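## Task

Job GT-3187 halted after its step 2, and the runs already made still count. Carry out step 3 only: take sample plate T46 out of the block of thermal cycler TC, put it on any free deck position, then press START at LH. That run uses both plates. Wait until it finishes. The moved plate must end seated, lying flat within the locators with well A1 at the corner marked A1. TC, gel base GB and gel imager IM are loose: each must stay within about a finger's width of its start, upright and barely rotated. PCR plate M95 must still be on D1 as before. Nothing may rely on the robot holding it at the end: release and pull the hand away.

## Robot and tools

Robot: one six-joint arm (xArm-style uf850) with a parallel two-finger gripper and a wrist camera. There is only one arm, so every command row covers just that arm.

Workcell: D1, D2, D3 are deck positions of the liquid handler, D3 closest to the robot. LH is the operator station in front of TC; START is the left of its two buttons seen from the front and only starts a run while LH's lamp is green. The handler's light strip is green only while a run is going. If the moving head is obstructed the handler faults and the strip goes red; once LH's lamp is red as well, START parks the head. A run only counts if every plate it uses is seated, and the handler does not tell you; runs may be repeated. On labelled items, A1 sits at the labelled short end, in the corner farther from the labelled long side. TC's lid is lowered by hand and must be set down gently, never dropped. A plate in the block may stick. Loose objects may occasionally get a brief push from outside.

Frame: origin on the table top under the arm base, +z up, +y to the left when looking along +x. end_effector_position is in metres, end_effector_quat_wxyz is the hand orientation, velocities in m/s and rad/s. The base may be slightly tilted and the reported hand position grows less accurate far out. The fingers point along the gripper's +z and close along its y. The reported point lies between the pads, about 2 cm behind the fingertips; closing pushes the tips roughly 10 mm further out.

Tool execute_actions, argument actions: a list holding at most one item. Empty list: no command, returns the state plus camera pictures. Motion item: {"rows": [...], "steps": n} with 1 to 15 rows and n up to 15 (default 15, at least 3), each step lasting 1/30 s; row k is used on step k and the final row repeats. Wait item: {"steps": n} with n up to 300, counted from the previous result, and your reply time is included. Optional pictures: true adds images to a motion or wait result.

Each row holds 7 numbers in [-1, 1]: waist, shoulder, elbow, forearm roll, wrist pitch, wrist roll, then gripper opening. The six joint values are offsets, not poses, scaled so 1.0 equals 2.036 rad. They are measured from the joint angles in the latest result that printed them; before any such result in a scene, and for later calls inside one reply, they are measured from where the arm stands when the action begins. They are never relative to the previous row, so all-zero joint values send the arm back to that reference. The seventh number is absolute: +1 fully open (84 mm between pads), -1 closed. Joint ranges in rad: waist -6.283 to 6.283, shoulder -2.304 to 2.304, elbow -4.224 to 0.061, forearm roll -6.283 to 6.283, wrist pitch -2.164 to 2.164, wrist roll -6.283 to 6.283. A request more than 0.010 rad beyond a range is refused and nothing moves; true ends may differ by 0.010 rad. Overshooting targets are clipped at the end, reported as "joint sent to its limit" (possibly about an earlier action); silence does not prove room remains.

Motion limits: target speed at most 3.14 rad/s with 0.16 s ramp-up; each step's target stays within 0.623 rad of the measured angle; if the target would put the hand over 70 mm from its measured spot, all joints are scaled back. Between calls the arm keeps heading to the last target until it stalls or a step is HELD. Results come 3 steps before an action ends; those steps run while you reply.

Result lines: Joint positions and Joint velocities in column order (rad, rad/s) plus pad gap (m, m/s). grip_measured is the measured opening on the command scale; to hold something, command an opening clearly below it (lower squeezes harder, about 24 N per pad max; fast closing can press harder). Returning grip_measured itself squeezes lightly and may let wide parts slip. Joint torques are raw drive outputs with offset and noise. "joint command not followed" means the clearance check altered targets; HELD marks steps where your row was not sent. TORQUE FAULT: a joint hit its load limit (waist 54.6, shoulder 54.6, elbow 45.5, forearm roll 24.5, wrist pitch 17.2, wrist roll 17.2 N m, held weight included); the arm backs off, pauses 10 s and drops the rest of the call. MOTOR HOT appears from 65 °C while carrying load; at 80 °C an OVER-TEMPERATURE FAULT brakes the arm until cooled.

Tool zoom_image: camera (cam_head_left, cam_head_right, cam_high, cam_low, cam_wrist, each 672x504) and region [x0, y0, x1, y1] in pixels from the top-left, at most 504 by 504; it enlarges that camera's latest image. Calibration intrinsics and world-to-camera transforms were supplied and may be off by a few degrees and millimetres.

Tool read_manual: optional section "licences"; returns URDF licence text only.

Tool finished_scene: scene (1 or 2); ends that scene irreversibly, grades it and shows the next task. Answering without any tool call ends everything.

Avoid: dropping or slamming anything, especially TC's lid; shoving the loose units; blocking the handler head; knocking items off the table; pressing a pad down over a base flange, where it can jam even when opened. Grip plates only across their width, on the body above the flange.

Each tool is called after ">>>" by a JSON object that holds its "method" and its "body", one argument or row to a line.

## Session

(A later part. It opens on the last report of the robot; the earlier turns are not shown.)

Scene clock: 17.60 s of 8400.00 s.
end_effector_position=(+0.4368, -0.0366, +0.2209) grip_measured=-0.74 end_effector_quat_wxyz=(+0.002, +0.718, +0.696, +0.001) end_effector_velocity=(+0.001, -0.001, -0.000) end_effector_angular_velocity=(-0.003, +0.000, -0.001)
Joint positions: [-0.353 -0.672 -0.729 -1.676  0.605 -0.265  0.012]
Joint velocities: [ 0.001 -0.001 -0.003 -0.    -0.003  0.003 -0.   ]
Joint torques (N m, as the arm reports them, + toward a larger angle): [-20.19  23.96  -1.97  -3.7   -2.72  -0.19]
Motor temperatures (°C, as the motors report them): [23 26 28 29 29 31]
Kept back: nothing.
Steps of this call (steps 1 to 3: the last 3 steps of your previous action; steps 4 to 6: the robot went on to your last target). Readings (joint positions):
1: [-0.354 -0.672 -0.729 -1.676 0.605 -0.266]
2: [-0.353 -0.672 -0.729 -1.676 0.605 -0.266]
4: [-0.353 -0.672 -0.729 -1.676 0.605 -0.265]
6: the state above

>>> {"method": "execute_actions", "body": {
  "actions": [
    {"rows": [[-0.0003,0.0013,-0.002,-0.005,0.0005,0.006,-0.87],[-0.0008,0.0026,-0.0035,-0.01,0.001,0.011,-0.87],[-0.0014,0.004,-0.0047,-0.014,0.0015,0.016,-0.87],[-0.002,0.0053,-0.0059,-0.019,0.002,0.02,-0.87],[-0.0026,0.0066,-0.0071,-0.023,0.0026,0.025,-0.87],[-0.0031,0.0079,-0.0083,-0.027,0.0031,0.03,-0.87],[-0.0037,0.0092,-0.0095,-0.032,0.0036,0.034,-0.87],[-0.0042,0.0105,-0.0107,-0.036,0.0041,0.039,-0.87],[-0.0048,0.0118,-0.0119,-0.04,0.0047,0.043,-0.87],[-0.0053,0.0131,-0.0131,-0.044,0.0052,0.048,-0.87],[-0.0059,0.0144,-0.0143,-0.049,0.0057,0.053,-0.87],[-0.0064,0.0157,-0.0155,-0.0529,0.0062,0.0572,-0.87]], "steps": 15}
  ]
}}

>>> {"method": "execute_actions", "body": {
  "actions": [
    {"steps": 12}
  ]
}}

Scene clock: 18.83 s of 8400.00 s.
end_effector_position=(+0.4451, -0.0368, +0.2319) grip_measured=-0.74 end_effector_quat_wxyz=(+0.000, +0.719, +0.695, -0.000) end_effector_velocity=(+0.033, -0.000, +0.046) end_effector_angular_velocity=(+0.005, +0.011, -0.011)
Joint positions: [-0.361 -0.653 -0.746 -1.742  0.61  -0.195  0.012]
Joint velocities: [-0.034  0.076 -0.065 -0.254  0.03   0.27   0.   ]
Joint torques (N m, as the arm reports them, + toward a larger angle): [-15.51  27.01 -19.22   2.84  -0.19  -0.01]
Motor temperatures (°C, as the motors report them): [23 26 28 29 29 31]
Steps of this call (steps 1 to 15: the robot went on to your last target; steps 16 to 25: nothing new was sent; steps 26 to 37: the first 12 steps of this action). Readings (joint positions):
26: [-0.353 -0.672 -0.730 -1.676 0.605 -0.264]
27: [-0.353 -0.672 -0.730 -1.677 0.605 -0.263]
29: [-0.353 -0.670 -0.732 -1.683 0.605 -0.256]
33: [-0.357 -0.663 -0.738 -1.709 0.607 -0.229]
37: the state above

Scene clock: 19.23 s of 8400.00 s.
end_effector_position=(+0.4511, -0.0367, +0.2398) grip_measured=-0.74 end_effector_quat_wxyz=(-0.000, +0.719, +0.695, -0.001) end_effector_velocity=(+0.002, +0.000, +0.002) end_effector_angular_velocity=(+0.001, +0.000, +0.000)
Joint positions: [-0.366 -0.64  -0.758 -1.785  0.616 -0.15   0.012]
Joint velocities: [-0.     0.003 -0.004 -0.01   0.002  0.012  0.   ]
Joint torques (N m, as the arm reports them, + toward a larger angle): [ -9.19  27.7  -21.21   4.98   0.8   -0.08]
Motor temperatures (°C, as the motors report them): [23 26 28 29 29 31]
Kept back: nothing.
Steps of this call (steps 1 to 3: the last 3 steps of your previous action; steps 4 to 12: the robot went on to your last target). Readings (joint positions):
1: [-0.362 -0.651 -0.748 -1.751 0.611 -0.186]
2: [-0.363 -0.648 -0.750 -1.759 0.612 -0.177]
4: [-0.365 -0.644 -0.754 -1.771 0.614 -0.165]
8: [-0.366 -0.641 -0.757 -1.782 0.616 -0.153]
12: the state above

>>> {"method": "execute_actions", "body": {
  "actions": [
    {"rows": [[-0.0011,0.0004,0.0034,0.0032,0,-0.0052,-0.87]], "steps": 12}
  ],
  "pictures": true
}}

Scene clock: 19.63 s of 8400.00 s.
end_effector_position=(+0.4502, -0.0365, +0.2398) grip_measured=-0.74 end_effector_quat_wxyz=(+0.000, +0.719, +0.695, +0.000) end_effector_velocity=(-0.003, +0.001, -0.001) end_effector_angular_velocity=(+0.003, -0.002, +0.000)
Joint positions: [-0.368 -0.639 -0.754 -1.778  0.617 -0.159  0.012]
Joint velocities: [-0.002  0.001  0.008  0.011  0.002 -0.015  0.   ]
Joint torques (N m, as the arm reports them, + toward a larger angle): [-11.9   26.8  -11.34   0.13   0.24  -0.35]
Motor temperatures (°C, as the motors report them): [23 26 28 29 29 31]
Steps of this call (steps 1 to 3: the robot went on to your last target; steps 4 to 12: the first 9 steps of this action). Readings (joint positions):
4: [-0.366 -0.640 -0.758 -1.785 0.616 -0.149]
5: [-0.366 -0.640 -0.757 -1.785 0.616 -0.150]
7: [-0.367 -0.640 -0.756 -1.782 0.617 -0.153]
11: [-0.368 -0.639 -0.754 -1.779 0.617 -0.158]
12: the state above
camera_calibration (this result's frames):
cam_wrist: T_world_to_cam=[[0.999368, -0.0351189, -0.0054431, -0.416113], [-0.0350716, -0.999348, 0.00857119, 0.042743], [-0.00574056, -0.00837488, -0.999948, 0.370545], [0, 0, 0, 1]] pos_world=[0.419477, 0.0312049, 0.367895]

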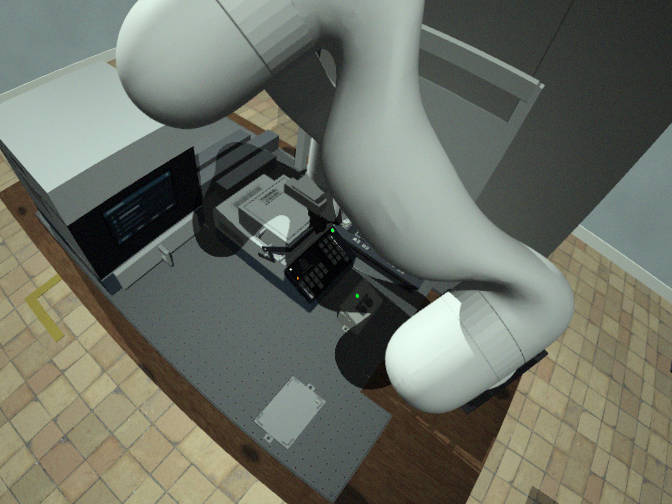

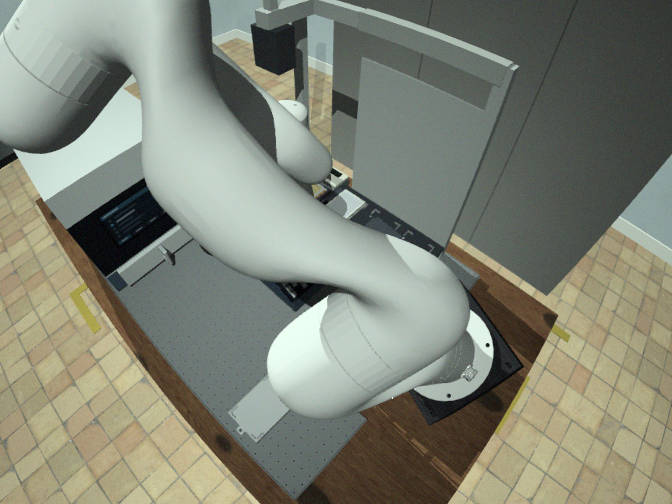

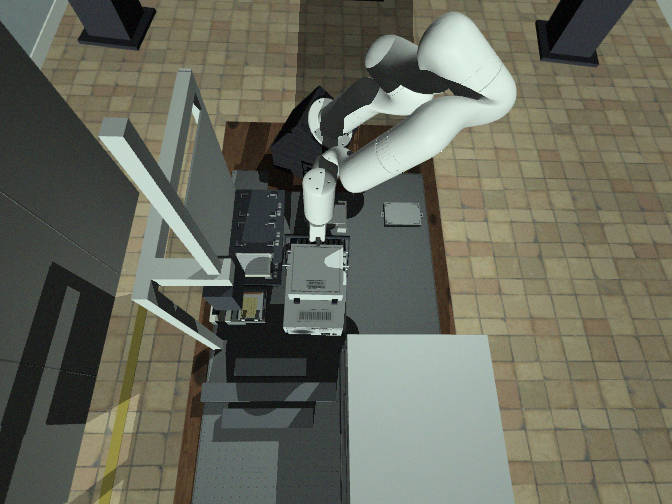

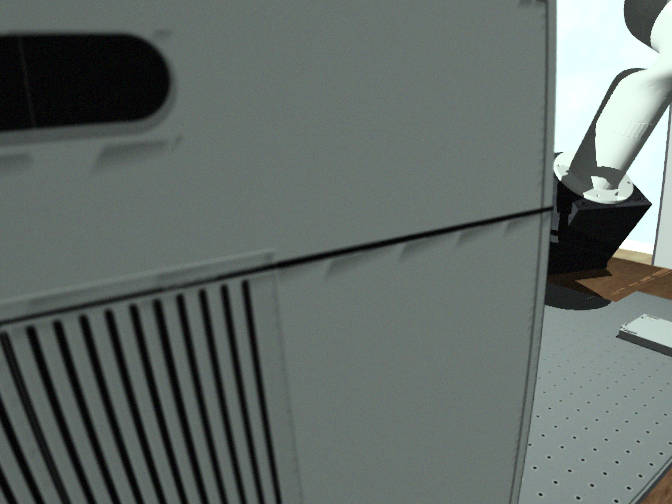

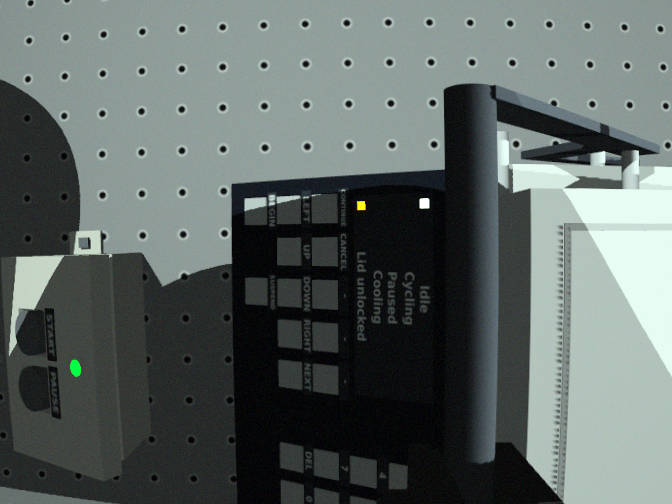

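>>> {"method": "execute_actions", "body": {
  "actions": [
    {"rows": [[0,0,0,0,0,0,-0.7],[0,0,0,0,0,0,-0.62],[0,0,0,0,0,0,-0.62],[-0.0003,0.0011,-0.0039,-0.0068,0.0015,0.0081,-0.62],[-0.0006,0.0022,-0.0077,-0.0136,0.0029,0.0162,-0.62],[-0.0009,0.0034,-0.0116,-0.0204,0.0044,0.0243,-0.62],[-0.0012,0.0045,-0.0155,-0.0271,0.0059,0.0324,-0.62],[-0.0015,0.0056,-0.0193,-0.0339,0.0073,0.0405,-0.62],[-0.0018,0.0067,-0.0232,-0.0407,0.0088,0.0486,-0.62],[-0.002,0.0078,-0.0271,-0.0475,0.0103,0.0567,-0.62],[-0.0023,0.0089,-0.0309,-0.0543,0.0117,0.0648,-0.62],[-0.0026,0.0101,-0.0348,-0.0611,0.0132,0.0729,-0.62],[-0.0029,0.0112,-0.0387,-0.0678,0.0147,0.081,-0.62],[-0.0032,0.0123,-0.0425,-0.0746,0.0161,0.0891,-0.62],[-0.0035,0.0134,-0.0464,-0.0814,0.0176,0.0972,-0.62]], "steps": 15}
  ]
}}

>>> {"method": "execute_actions", "body": {
  "actions": [
    {"steps": 15}
  ],
  "pictures": true
}}

Scene clock: 20.83 s of 8400.00 s.
end_effector_position=(+0.4646, -0.0371, +0.2497) grip_measured=-0.64 end_effector_quat_wxyz=(-0.000, +0.719, +0.695, +0.001) end_effector_velocity=(+0.099, -0.002, +0.066) end_effector_angular_velocity=(+0.006, -0.014, +0.009)
Joint positions: [-0.37  -0.63  -0.786 -1.836  0.629 -0.09   0.016]
Joint velocities: [-0.014  0.061 -0.214 -0.357  0.082  0.425  0.001]
Joint torques (N m, as the arm reports them, + toward a larger angle): [-17.71  26.35  -8.33  -1.04  -0.05  -0.05]
Motor temperatures (°C, as the motors report them): [23 26 28 29 29 31]
Steps of this call (steps 1 to 3: the last 3 steps of your previous action; steps 4 to 15: the robot went on to your last target; steps 16 to 24: nothing new was sent; steps 25 to 36: the first 12 steps of this action). Readings (joint positions):
25: [-0.368 -0.639 -0.752 -1.778 0.617 -0.160]
26: [-0.368 -0.639 -0.752 -1.778 0.617 -0.160]
28: [-0.368 -0.639 -0.752 -1.778 0.616 -0.159]
32: [-0.369 -0.637 -0.760 -1.795 0.619 -0.139]
36: the state above

Scene clock: 21.33 s of 8400.00 s.
end_effector_position=(+0.4910, -0.0379, +0.2696) grip_measured=-0.64 end_effector_quat_wxyz=(+0.000, +0.720, +0.694, +0.000) end_effector_velocity=(+0.005, +0.001, +0.004) end_effector_angular_velocity=(-0.000, +0.001, +0.001)
Joint positions: [-0.375 -0.613 -0.847 -1.942  0.652  0.037  0.016]
Joint velocities: [ 0.     0.003 -0.011 -0.018  0.005  0.021  0.   ]
Joint torques (N m, as the arm reports them, + toward a larger angle): [-14.68  20.59 -10.26  -2.13  -0.04  -0.28]
Motor temperatures (°C, as the motors report them): [23 26 28 29 29 31]
Kept back: nothing.
Steps of this call (steps 1 to 3: the last 3 steps of your previous action; steps 4 to 15: the robot went on to your last target). Readings (joint positions):
1: [-0.371 -0.628 -0.793 -1.848 0.631 -0.075]
2: [-0.371 -0.626 -0.801 -1.861 0.634 -0.060]
4: [-0.372 -0.621 -0.816 -1.887 0.640 -0.029]
8: [-0.374 -0.615 -0.838 -1.926 0.649 0.017]
15: the state above
camera_calibration (this result's frames):
cam_wrist: T_world_to_cam=[[0.999309, -0.0366572, -0.00607739, -0.456673], [-0.0366039, -0.999292, 0.00866161, 0.0432751], [-0.0063906, -0.00843317, -0.999944, 0.400868], [0, 0, 0, 1]] pos_world=[0.460503, 0.0298847, 0.397696]

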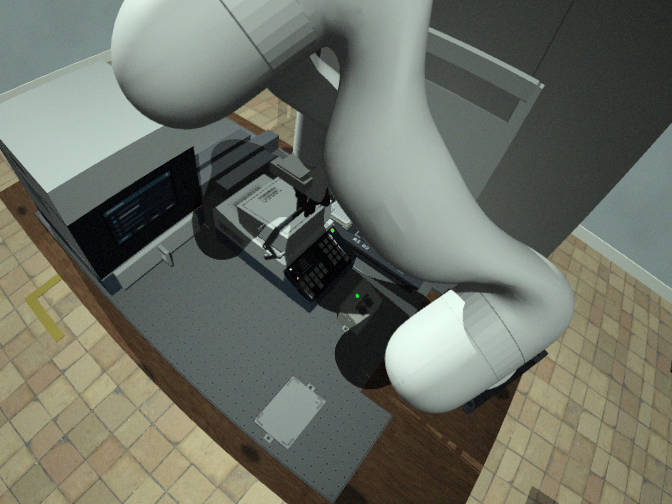

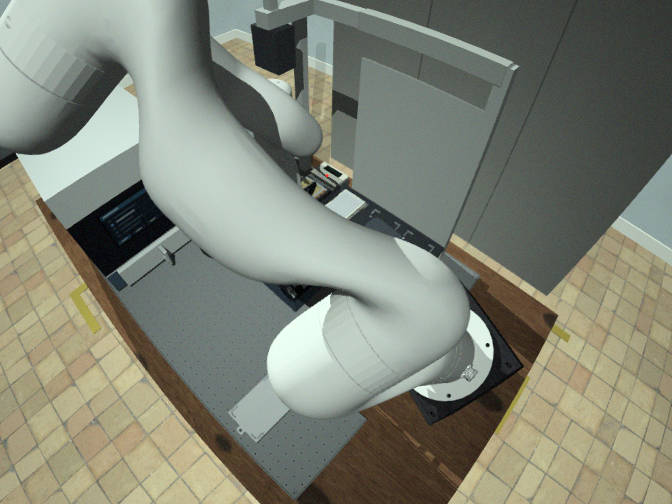

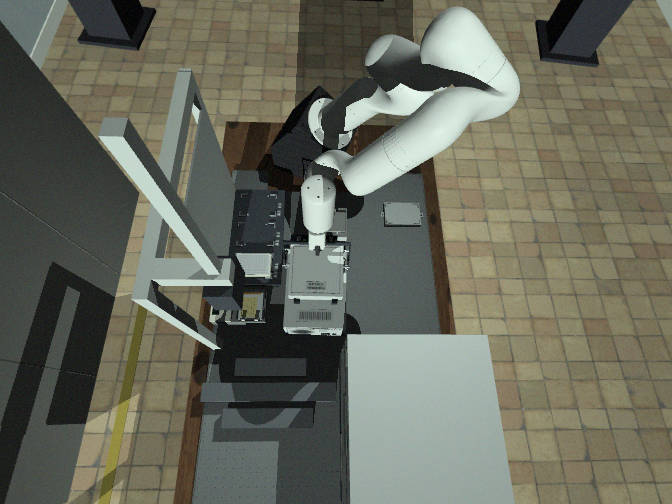

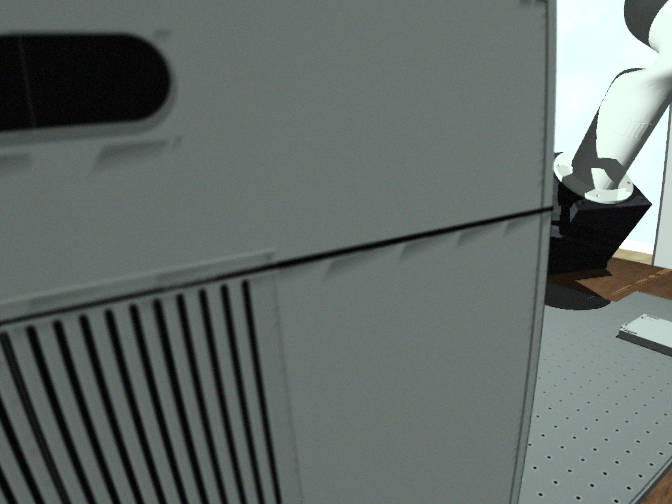

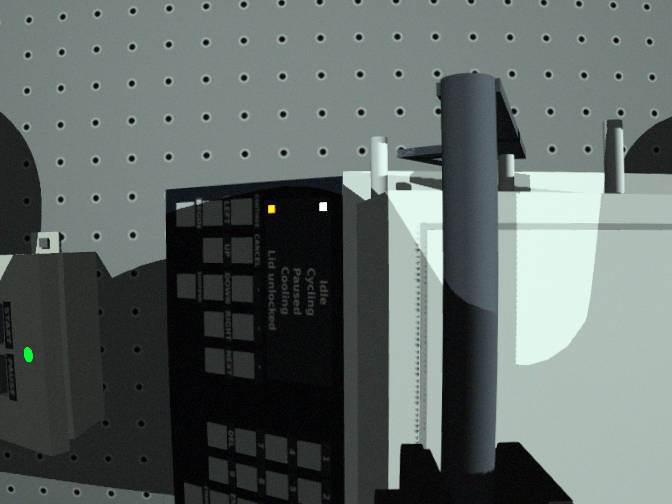

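>>> {"method": "execute_actions", "body": {
  "actions": [
    {"rows": [[0,0,0.0012,0.0011,0,-0.001,-0.72],[0,0,0.0012,0.0011,0,-0.001,-0.8],[0,0,0.0012,0.0011,0,-0.001,-0.9],[0,0,0.0012,0.0011,0,-0.001,-1]], "steps": 12}
  ]
}}

Scene clock: 22.37 s of 8400.00 s.
end_effector_position=(+0.4904, -0.0378, +0.2694) grip_measured=-0.74 end_effector_quat_wxyz=(-0.000, +0.720, +0.694, +0.000) end_effector_velocity=(-0.003, +0.000, -0.002) end_effector_angular_velocity=(+0.001, +0.001, -0.004)
Joint positions: [-0.375 -0.612 -0.845 -1.94   0.652  0.035  0.012]
Joint velocities: [ 0.001 -0.001  0.005  0.006 -0.002 -0.004  0.   ]
Joint torques (N m, as the arm reports them, + toward a larger angle): [-16.51  27.95  -6.65  -1.78   0.21   0.03]
Motor temperatures (°C, as the motors report them): [23 26 28 29 29 31]
Steps of this call (steps 1 to 15: the robot went on to your last target; steps 16 to 22: nothing new was sent; steps 23 to 31: the first 9 steps of this action). Readings (joint positions):
23: [-0.375 -0.612 -0.848 -1.944 0.653 0.039]
24: [-0.375 -0.612 -0.848 -1.943 0.653 0.039]
26: [-0.375 -0.612 -0.847 -1.942 0.653 0.037]
30: [-0.375 -0.612 -0.846 -1.940 0.652 0.035]
31: the state above

>>> {"method": "execute_actions", "body": {
  "actions": [
    {"rows": [[-0.0007,0.0009,-0.0031,-0.0047,0.0021,0.0053,-1],[-0.0014,0.0019,-0.0061,-0.0094,0.0041,0.0106,-1],[-0.0021,0.0028,-0.0092,-0.0142,0.0062,0.0159,-1],[-0.0028,0.0038,-0.0122,-0.0189,0.0083,0.0211,-1],[-0.0035,0.0047,-0.0153,-0.0236,0.0103,0.0264,-1],[-0.0042,0.0057,-0.0183,-0.0283,0.0124,0.0317,-1],[-0.0049,0.0066,-0.0214,-0.033,0.0145,0.037,-1],[-0.0056,0.0075,-0.0244,-0.0378,0.0165,0.0423,-1],[-0.0063,0.0085,-0.0275,-0.0425,0.0186,0.0476,-1],[-0.007,0.0094,-0.0305,-0.0472,0.0207,0.0528,-1],[-0.0077,0.0104,-0.0336,-0.0519,0.0227,0.0581,-1],[-0.0084,0.0113,-0.0367,-0.0567,0.0248,0.0634,-1]], "steps": 15}
  ]
}}

>>> {"method": "execute_actions", "body": {
  "actions": [
    {"steps": 12}
  ],
  "pictures": true
}}

Scene clock: 22.97 s of 8400.00 s.
end_effector_position=(+0.5089, -0.0379, +0.2867) grip_measured=-0.74 end_effector_quat_wxyz=(-0.000, +0.719, +0.695, +0.004) end_effector_velocity=(+0.070, -0.001, +0.076) end_effector_angular_velocity=(+0.016, -0.009, +0.007)
Joint positions: [-0.384 -0.6   -0.889 -2.007  0.682  0.111  0.012]
Joint velocities: [-0.044  0.058 -0.173 -0.278  0.124  0.305 -0.   ]
Joint torques (N m, as the arm reports them, + toward a larger angle): [-24.4   33.26 -10.45  -3.93   0.27   0.05]
Motor temperatures (°C, as the motors report them): [23 26 28 29 29 31]
Steps of this call (steps 1 to 3: the last 3 steps of your previous action; steps 4 to 6: the robot went on to your last target; steps 7 to 18: the first 12 steps of this action). Readings (joint positions):
7: [-0.375 -0.612 -0.845 -1.940 0.652 0.035]
8: [-0.375 -0.612 -0.845 -1.941 0.652 0.036]
10: [-0.376 -0.611 -0.849 -1.947 0.655 0.043]
14: [-0.379 -0.607 -0.867 -1.972 0.666 0.072]
18: the state above

Scene clock: 23.37 s of 8400.00 s.
end_effector_position=(+0.5204, -0.0383, +0.2999) grip_measured=-0.74 end_effector_quat_wxyz=(-0.001, +0.719, +0.695, +0.004) end_effector_velocity=(+0.003, -0.000, +0.003) end_effector_angular_velocity=(-0.001, +0.000, -0.000)
Joint positions: [-0.392 -0.589 -0.919 -2.055  0.703  0.163  0.012]
Joint velocities: [-0.     0.001 -0.009 -0.011  0.004  0.014 -0.   ]
Joint torques (N m, as the arm reports them, + toward a larger angle): [-20.35  26.28 -14.34  -0.12  -0.59  -0.08]
Motor temperatures (°C, as the motors report them): [23 26 28 29 29 31]
Kept back: nothing.
Steps of this call (steps 1 to 3: the last 3 steps of your previous action; steps 4 to 12: the robot went on to your last target). Readings (joint positions):
1: [-0.386 -0.598 -0.895 -2.016 0.686 0.121]
2: [-0.387 -0.595 -0.901 -2.026 0.690 0.131]
4: [-0.390 -0.592 -0.909 -2.040 0.697 0.146]
8: [-0.392 -0.590 -0.916 -2.051 0.702 0.159]
12: the state above
camera_calibration (this result's frames):
cam_wrist: T_world_to_cam=[[0.999396, -0.0347191, -0.00133384, -0.487288], [-0.0347172, -0.999396, 0.00142166, 0.0449114], [-0.00138239, -0.00137449, -0.999998, 0.429052], [0, 0, 0, 1]] pos_world=[0.489146, 0.0285558, 0.428337]

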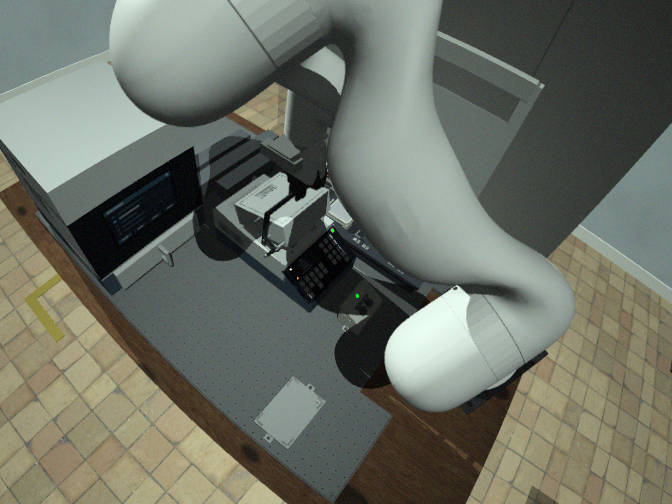

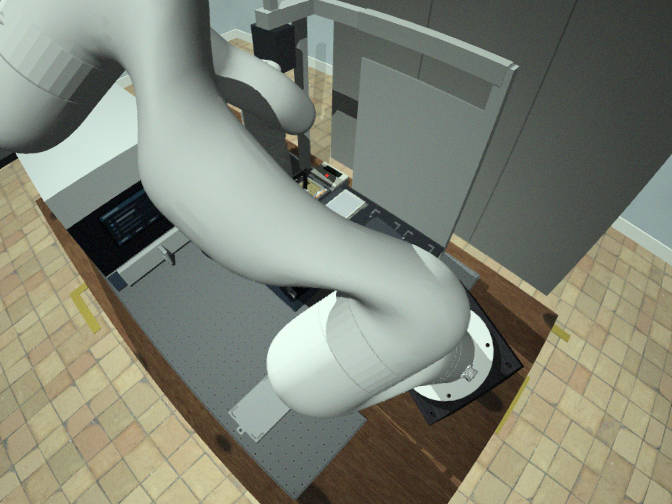

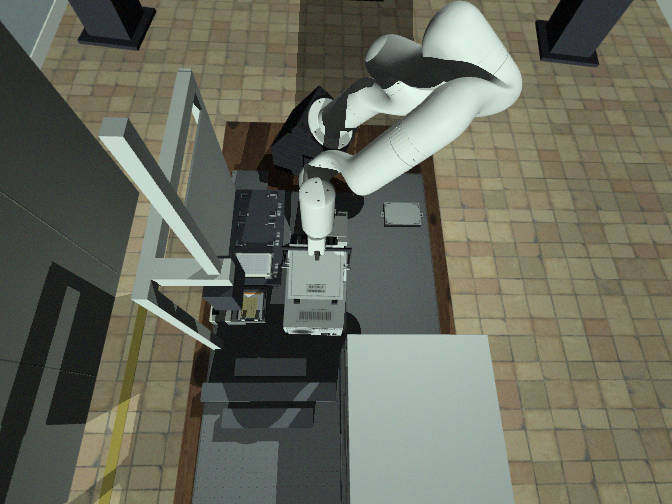

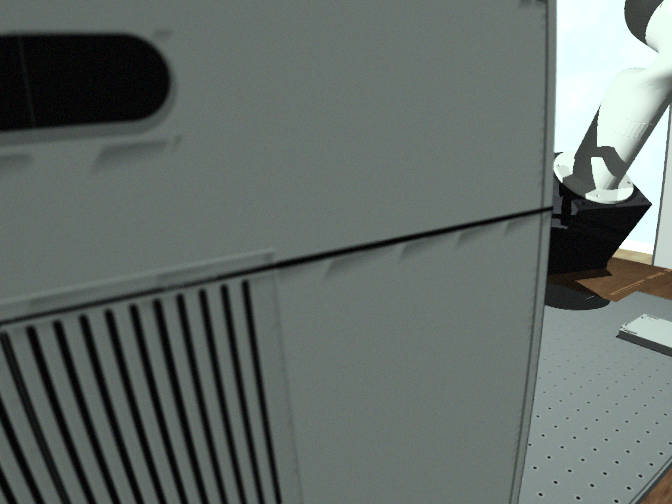

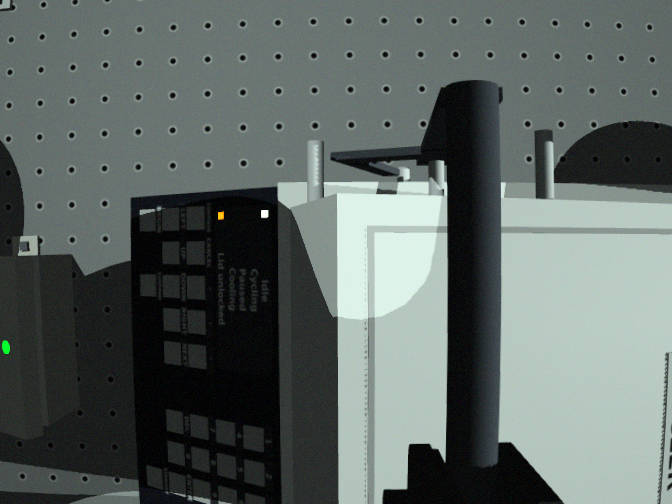

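>>> {"method": "execute_actions", "body": {
  "actions": [
    {"rows": [[-0.0009,0.0013,-0.0041,-0.0063,0.0027,0.0071,-1],[-0.0019,0.0025,-0.0082,-0.0126,0.0054,0.0142,-1],[-0.0028,0.0038,-0.0123,-0.0189,0.0082,0.0213,-1],[-0.0037,0.005,-0.0164,-0.0252,0.0109,0.0284,-1],[-0.0047,0.0063,-0.0206,-0.0316,0.0136,0.0355,-1],[-0.0056,0.0075,-0.0247,-0.0379,0.0163,0.0426,-1],[-0.0065,0.0088,-0.0288,-0.0442,0.0191,0.0497,-1],[-0.0075,0.01,-0.0329,-0.0505,0.0218,0.0568,-1],[-0.0084,0.0113,-0.037,-0.0568,0.0245,0.0639,-1],[-0.0078,0.0095,-0.0454,-0.0615,0.0278,0.0706,-1],[-0.007,0.0072,-0.0538,-0.0655,0.0309,0.077,-1],[-0.006,0.0045,-0.0622,-0.0692,0.0339,0.0833,-1],[-0.005,0.0015,-0.0706,-0.0727,0.0368,0.0895,-1],[-0.004,-0.0015,-0.079,-0.0762,0.0397,0.0957,-1],[-0.003,-0.0045,-0.0874,-0.0797,0.0426,0.1019,-1]], "steps": 15}
  ]
}}

>>> {"method": "execute_actions", "body": {
  "actions": [
    {"steps": 15}
  ],
  "pictures": true
}}

Scene clock: 24.37 s of 8400.00 s.
end_effector_position=(+0.5421, -0.0392, +0.3258) grip_measured=-0.74 end_effector_quat_wxyz=(-0.000, +0.719, +0.695, +0.003) end_effector_velocity=(+0.110, -0.005, +0.100) end_effector_angular_velocity=(-0.016, +0.003, +0.010)
Joint positions: [-0.404 -0.573 -0.979 -2.143  0.743  0.263  0.012]
Joint velocities: [-0.028  0.018 -0.313 -0.332  0.174  0.4   -0.   ]
Joint torques (N m, as the arm reports them, + toward a larger angle): [-19.53  23.11 -16.17   0.04  -1.37   0.32]
Motor temperatures (°C, as the motors report them): [23 26 29 29 29 31]
Steps of this call (steps 1 to 18: the robot went on to your last target; steps 19 to 30: the first 12 steps of this action). Readings (joint positions):
19: [-0.392 -0.589 -0.920 -2.056 0.703 0.164]
20: [-0.392 -0.589 -0.921 -2.057 0.703 0.166]
22: [-0.393 -0.588 -0.925 -2.064 0.706 0.174]
26: [-0.398 -0.581 -0.947 -2.098 0.722 0.212]
30: the state above

Scene clock: 24.87 s of 8400.00 s.
end_effector_position=(+0.5817, -0.0409, +0.3452) grip_measured=-0.74 end_effector_quat_wxyz=(+0.001, +0.718, +0.696, +0.002) end_effector_velocity=(+0.006, -0.002, +0.003) end_effector_angular_velocity=(-0.003, +0.000, -0.003)
Joint positions: [-0.398 -0.598 -1.095 -2.215  0.79   0.369  0.012]
Joint velocities: [-0.    -0.007 -0.019 -0.012  0.005  0.018  0.   ]
Joint torques (N m, as the arm reports them, + toward a larger angle): [-26.95  27.27 -14.22  -0.85  -3.56  -0.14]
Motor temperatures (°C, as the motors report them): [23 26 29 29 29 31]
Kept back: nothing.
Steps of this call (steps 1 to 3: the last 3 steps of your previous action; steps 4 to 15: the robot went on to your last target). Readings (joint positions):
1: [-0.405 -0.573 -0.991 -2.154 0.749 0.277]
2: [-0.405 -0.575 -1.003 -2.164 0.755 0.290]
4: [-0.403 -0.580 -1.031 -2.182 0.767 0.316]
8: [-0.400 -0.592 -1.076 -2.206 0.784 0.353]
15: the state above
camera_calibration (this result's frames):
cam_wrist: T_world_to_cam=[[0.9995, -0.0315267, -0.00223283, -0.548185], [-0.0315119, -0.999483, 0.00638765, 0.0407275], [-0.00243305, -0.0063141, -0.999977, 0.474754], [0, 0, 0, 1]] pos_world=[0.55035, 0.0264216, 0.473259]

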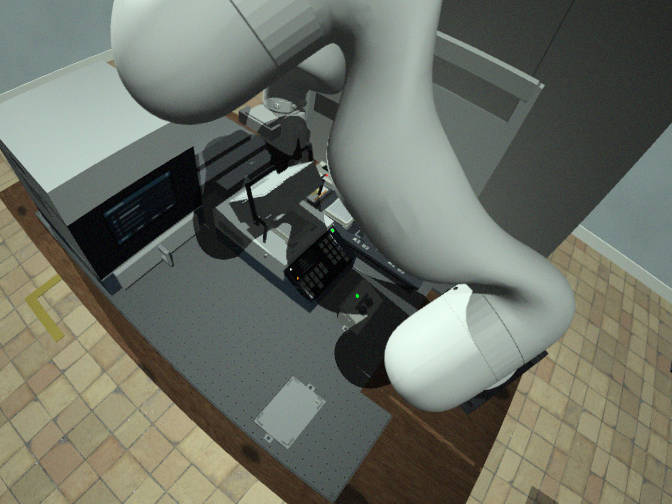

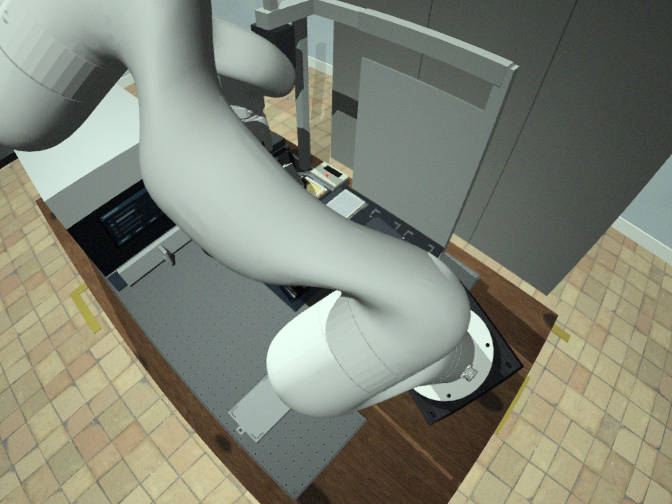

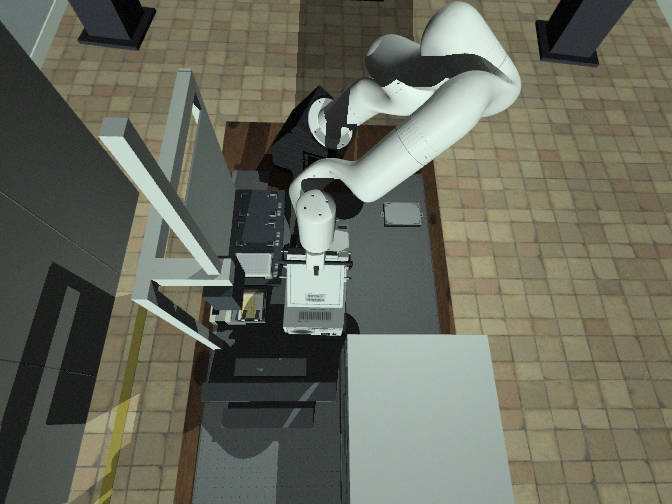

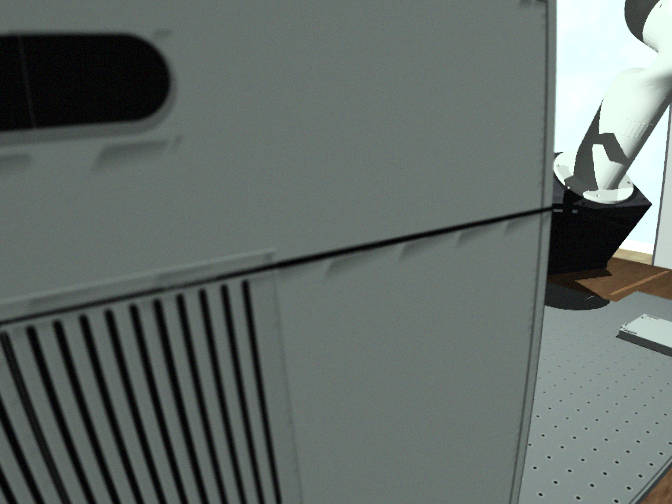

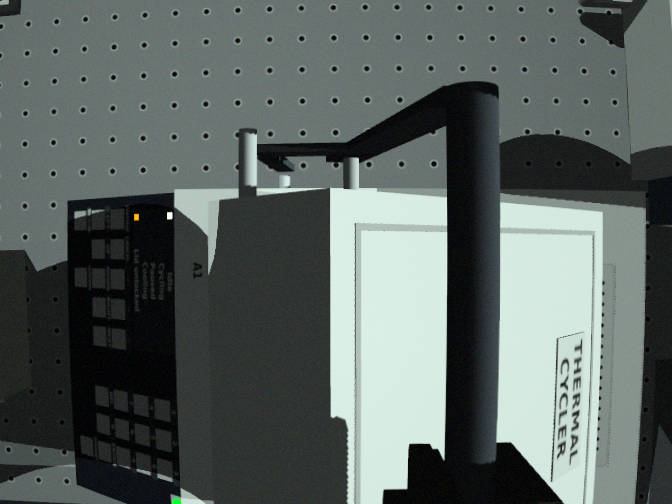

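>>> {"method": "execute_actions", "body": {
  "actions": [
    {"rows": [[0.0009,-0.003,-0.0078,-0.0034,0.0026,0.0059,-1],[0.0018,-0.006,-0.0156,-0.0068,0.0052,0.0118,-1],[0.0027,-0.009,-0.0234,-0.0101,0.0079,0.0176,-1],[0.0036,-0.012,-0.0312,-0.0133,0.0105,0.0234,-1],[0.0045,-0.015,-0.039,-0.0165,0.0132,0.0292,-1],[0.0054,-0.018,-0.0468,-0.0197,0.0158,0.035,-1],[0.0063,-0.021,-0.0546,-0.0228,0.0184,0.0408,-1],[0.0073,-0.0241,-0.0624,-0.0259,0.021,0.0465,-1],[0.0083,-0.0272,-0.0702,-0.0289,0.0236,0.0522,-1],[0.0093,-0.0303,-0.078,-0.0319,0.0261,0.0578,-1],[0.0103,-0.0334,-0.0858,-0.0348,0.0286,0.0634,-1],[0.0113,-0.0365,-0.0935,-0.0376,0.0311,0.069,-1],[0.0123,-0.0397,-0.1012,-0.0404,0.0336,0.0745,-1]], "steps": 15}
  ]
}}

>>> {"method": "execute_actions", "body": {
  "actions": [
    {"steps": 14}
  ],
  "pictures": true
}}

Scene clock: 25.77 s of 8400.00 s.
end_effector_position=(+0.6168, -0.0424, +0.3534) grip_measured=-0.74 end_effector_quat_wxyz=(-0.001, +0.718, +0.696, +0.002) end_effector_velocity=(+0.140, -0.004, +0.031) end_effector_angular_velocity=(-0.004, +0.010, -0.009)
Joint positions: [-0.385 -0.64  -1.205 -2.261  0.829  0.45   0.012]
Joint velocities: [ 0.057 -0.177 -0.449 -0.177  0.15   0.329 -0.   ]
Joint torques (N m, as the arm reports them, + toward a larger angle): [-29.34  31.43 -15.09  -2.63  -3.73   0.13]
Motor temperatures (°C, as the motors report them): [23 26 29 29 29 31]
Steps of this call (steps 1 to 15: the robot went on to your last target; steps 16 to 27: the first 12 steps of this action). Readings (joint positions):
16: [-0.398 -0.599 -1.097 -2.217 0.791 0.370]
17: [-0.398 -0.599 -1.098 -2.217 0.791 0.371]
19: [-0.397 -0.603 -1.106 -2.221 0.795 0.378]
23: [-0.392 -0.618 -1.148 -2.238 0.810 0.409]
27: the state above

Scene clock: 26.23 s of 8400.00 s.
end_effector_position=(+0.6461, -0.0432, +0.3602) grip_measured=-0.74 end_effector_quat_wxyz=(+0.000, +0.719, +0.695, +0.000) end_effector_velocity=(+0.005, -0.001, +0.000) end_effector_angular_velocity=(-0.004, -0.000, -0.001)
Joint positions: [-0.373 -0.678 -1.299 -2.297  0.859  0.519  0.012]
Joint velocities: [ 0.003 -0.006 -0.015 -0.006  0.     0.012 -0.   ]
Joint torques (N m, as the arm reports them, + toward a larger angle): [-29.29  27.08 -12.27  -3.5   -3.55  -0.08]
Motor temperatures (°C, as the motors report them): [23 26 29 29 29 31]
Kept back: nothing.
Steps of this call (steps 1 to 3: the last 3 steps of your previous action; steps 4 to 14: the robot went on to your last target). Readings (joint positions):
1: [-0.383 -0.646 -1.220 -2.267 0.834 0.462]
2: [-0.381 -0.652 -1.235 -2.273 0.839 0.473]
4: [-0.378 -0.663 -1.263 -2.283 0.847 0.492]
8: [-0.374 -0.674 -1.290 -2.293 0.856 0.512]
14: the state above
camera_calibration (this result's frames):
cam_wrist: T_world_to_cam=[[0.999358, -0.0354093, -0.00540848, -0.611517], [-0.0353612, -0.999336, 0.00872753, 0.042036], [-0.00571393, -0.00853068, -0.999947, 0.491908], [0, 0, 0, 1]] pos_world=[0.615422, 0.0245511, 0.488207]

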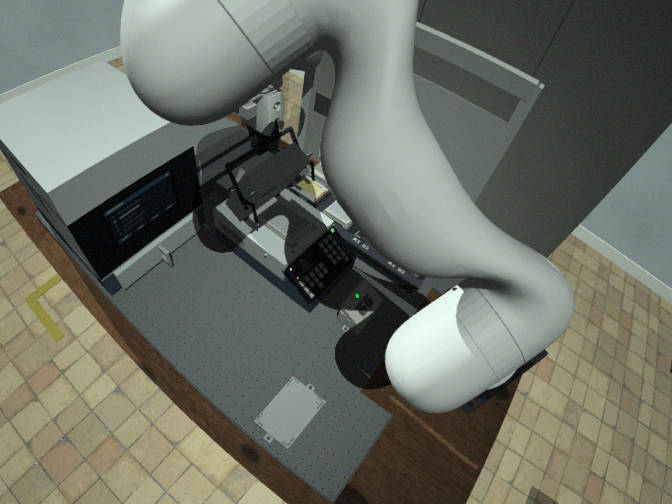

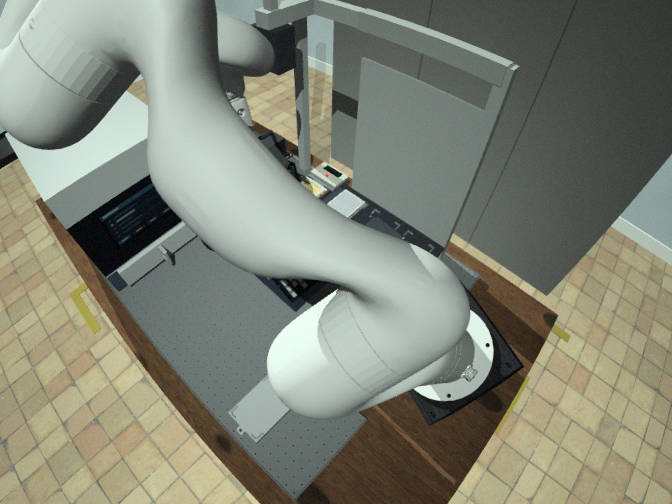

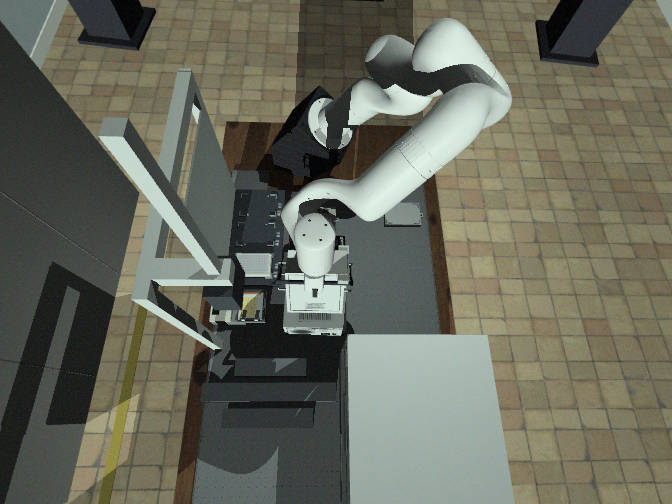

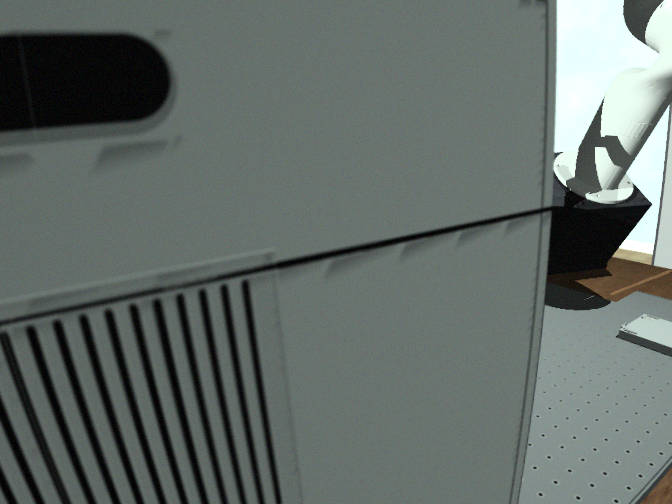

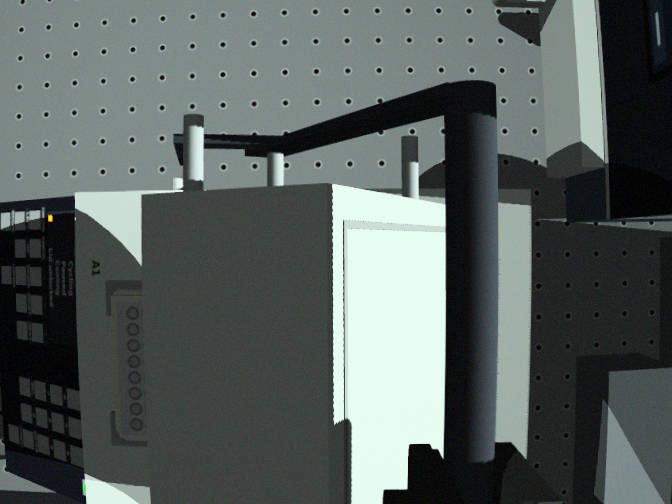

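>>> {"method": "execute_actions", "body": {
  "actions": [
    {"rows": [[0.002,-0.0028,-0.006,-0.0012,0.0012,0.004,-1],[0.0038,-0.0058,-0.012,-0.0025,0.0025,0.008,-1],[0.0051,-0.0095,-0.0188,-0.0038,0.004,0.0117,-1],[0.0064,-0.0132,-0.0256,-0.0051,0.0055,0.0153,-1],[0.0077,-0.0169,-0.0324,-0.0064,0.007,0.0189,-1],[0.009,-0.0206,-0.0392,-0.0077,0.0084,0.0225,-1],[0.0103,-0.0243,-0.046,-0.009,0.0098,0.0261,-1],[0.0116,-0.028,-0.0528,-0.0102,0.0112,0.0297,-1],[0.0129,-0.0318,-0.0596,-0.0114,0.0126,0.0333,-1],[0.0141,-0.0356,-0.0663,-0.0126,0.014,0.0369,-1],[0.0153,-0.0394,-0.073,-0.0138,0.0154,0.0405,-1],[0.0165,-0.0432,-0.0797,-0.015,0.0168,0.044,-1],[0.0177,-0.0469,-0.0864,-0.0162,0.0182,0.0475,-1]], "steps": 15}
  ]
}}

>>> {"method": "execute_actions", "body": {
  "actions": [
    {"steps": 14}
  ],
  "pictures": true
}}

Scene clock: 27.47 s of 8400.00 s.
end_effector_position=(+0.6749, -0.0428, +0.3564) grip_measured=-0.74 end_effector_quat_wxyz=(+0.001, +0.719, +0.695, -0.000) end_effector_velocity=(+0.115, -0.001, -0.018) end_effector_angular_velocity=(+0.001, -0.001, -0.003)
Joint positions: [-0.353 -0.728 -1.392 -2.315  0.876  0.572  0.012]
Joint velocities: [ 0.075 -0.216 -0.388 -0.071  0.082  0.208  0.   ]
Joint torques (N m, as the arm reports them, + toward a larger angle): [-29.06  28.88 -14.23  -1.36  -1.56   0.25]
Motor temperatures (°C, as the motors report them): [23 26 29 29 29 31]
Steps of this call (steps 1 to 25: the robot went on to your last target; steps 26 to 37: the first 12 steps of this action). Readings (joint positions):
26: [-0.373 -0.679 -1.301 -2.298 0.859 0.520]
27: [-0.373 -0.679 -1.302 -2.298 0.859 0.521]
29: [-0.371 -0.683 -1.309 -2.299 0.860 0.526]
33: [-0.363 -0.701 -1.343 -2.306 0.866 0.545]
37: the state above

Scene clock: 27.93 s of 8400.00 s.
end_effector_position=(+0.6987, -0.0427, +0.3532) grip_measured=-0.74 end_effector_quat_wxyz=(+0.002, +0.719, +0.695, +0.000) end_effector_velocity=(+0.003, +0.001, -0.001) end_effector_angular_velocity=(+0.002, +0.002, -0.001)
Joint positions: [-0.338 -0.772 -1.474 -2.33   0.894  0.615  0.012]
Joint velocities: [ 0.003 -0.007 -0.012 -0.002  0.005  0.007  0.   ]
Joint torques (N m, as the arm reports them, + toward a larger angle): [-19.46  32.14 -12.54  -0.81  -0.65   0.01]
Motor temperatures (°C, as the motors report them): [23 26 29 29 29 31]
Kept back: nothing.
Steps of this call (steps 1 to 3: the last 3 steps of your previous action; steps 4 to 14: the robot went on to your last target). Readings (joint positions):
1: [-0.350 -0.735 -1.405 -2.318 0.879 0.579]
2: [-0.348 -0.742 -1.419 -2.320 0.882 0.586]
4: [-0.343 -0.755 -1.442 -2.324 0.887 0.598]
8: [-0.339 -0.768 -1.466 -2.328 0.892 0.611]
14: the state above
camera_calibration (this result's frames):
cam_wrist: T_world_to_cam=[[0.999352, -0.0358325, -0.00351039, -0.664802], [-0.0357934, -0.999303, 0.0106262, 0.0440936], [-0.00388871, -0.0104937, -0.999937, 0.48389], [0, 0, 0, 1]] pos_world=[0.667831, 0.0253191, 0.481057]

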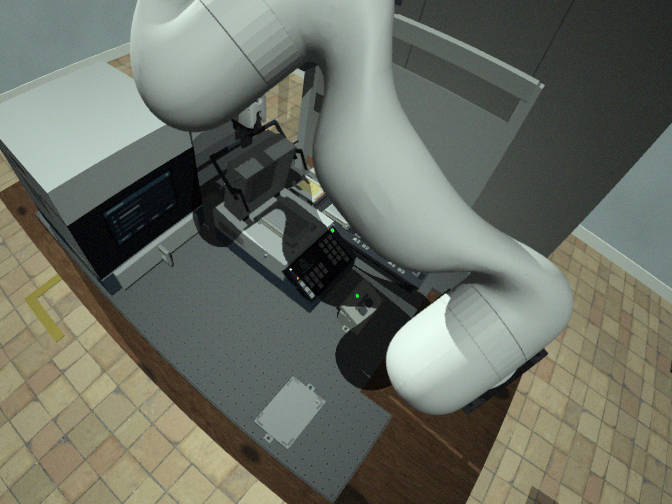

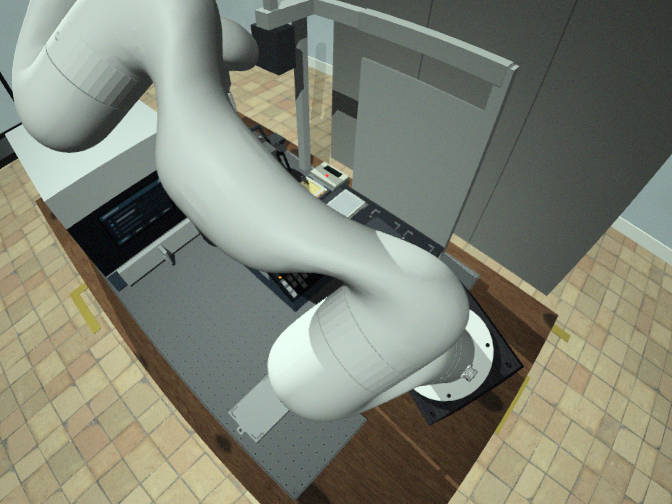

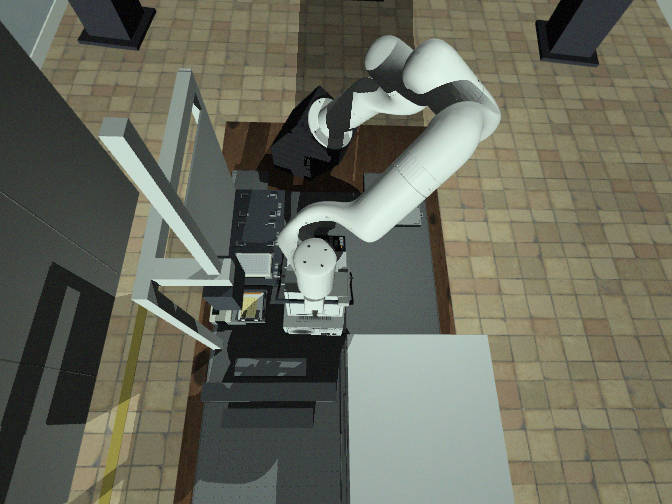

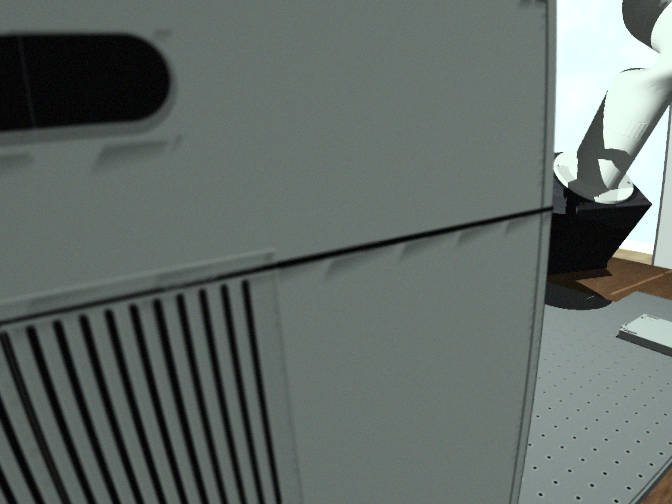

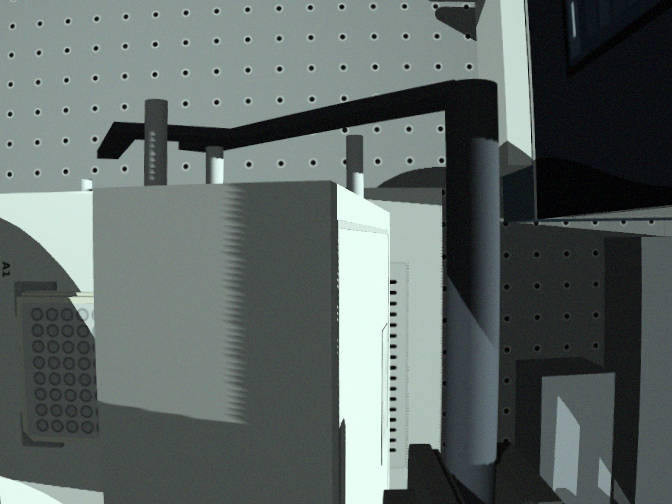

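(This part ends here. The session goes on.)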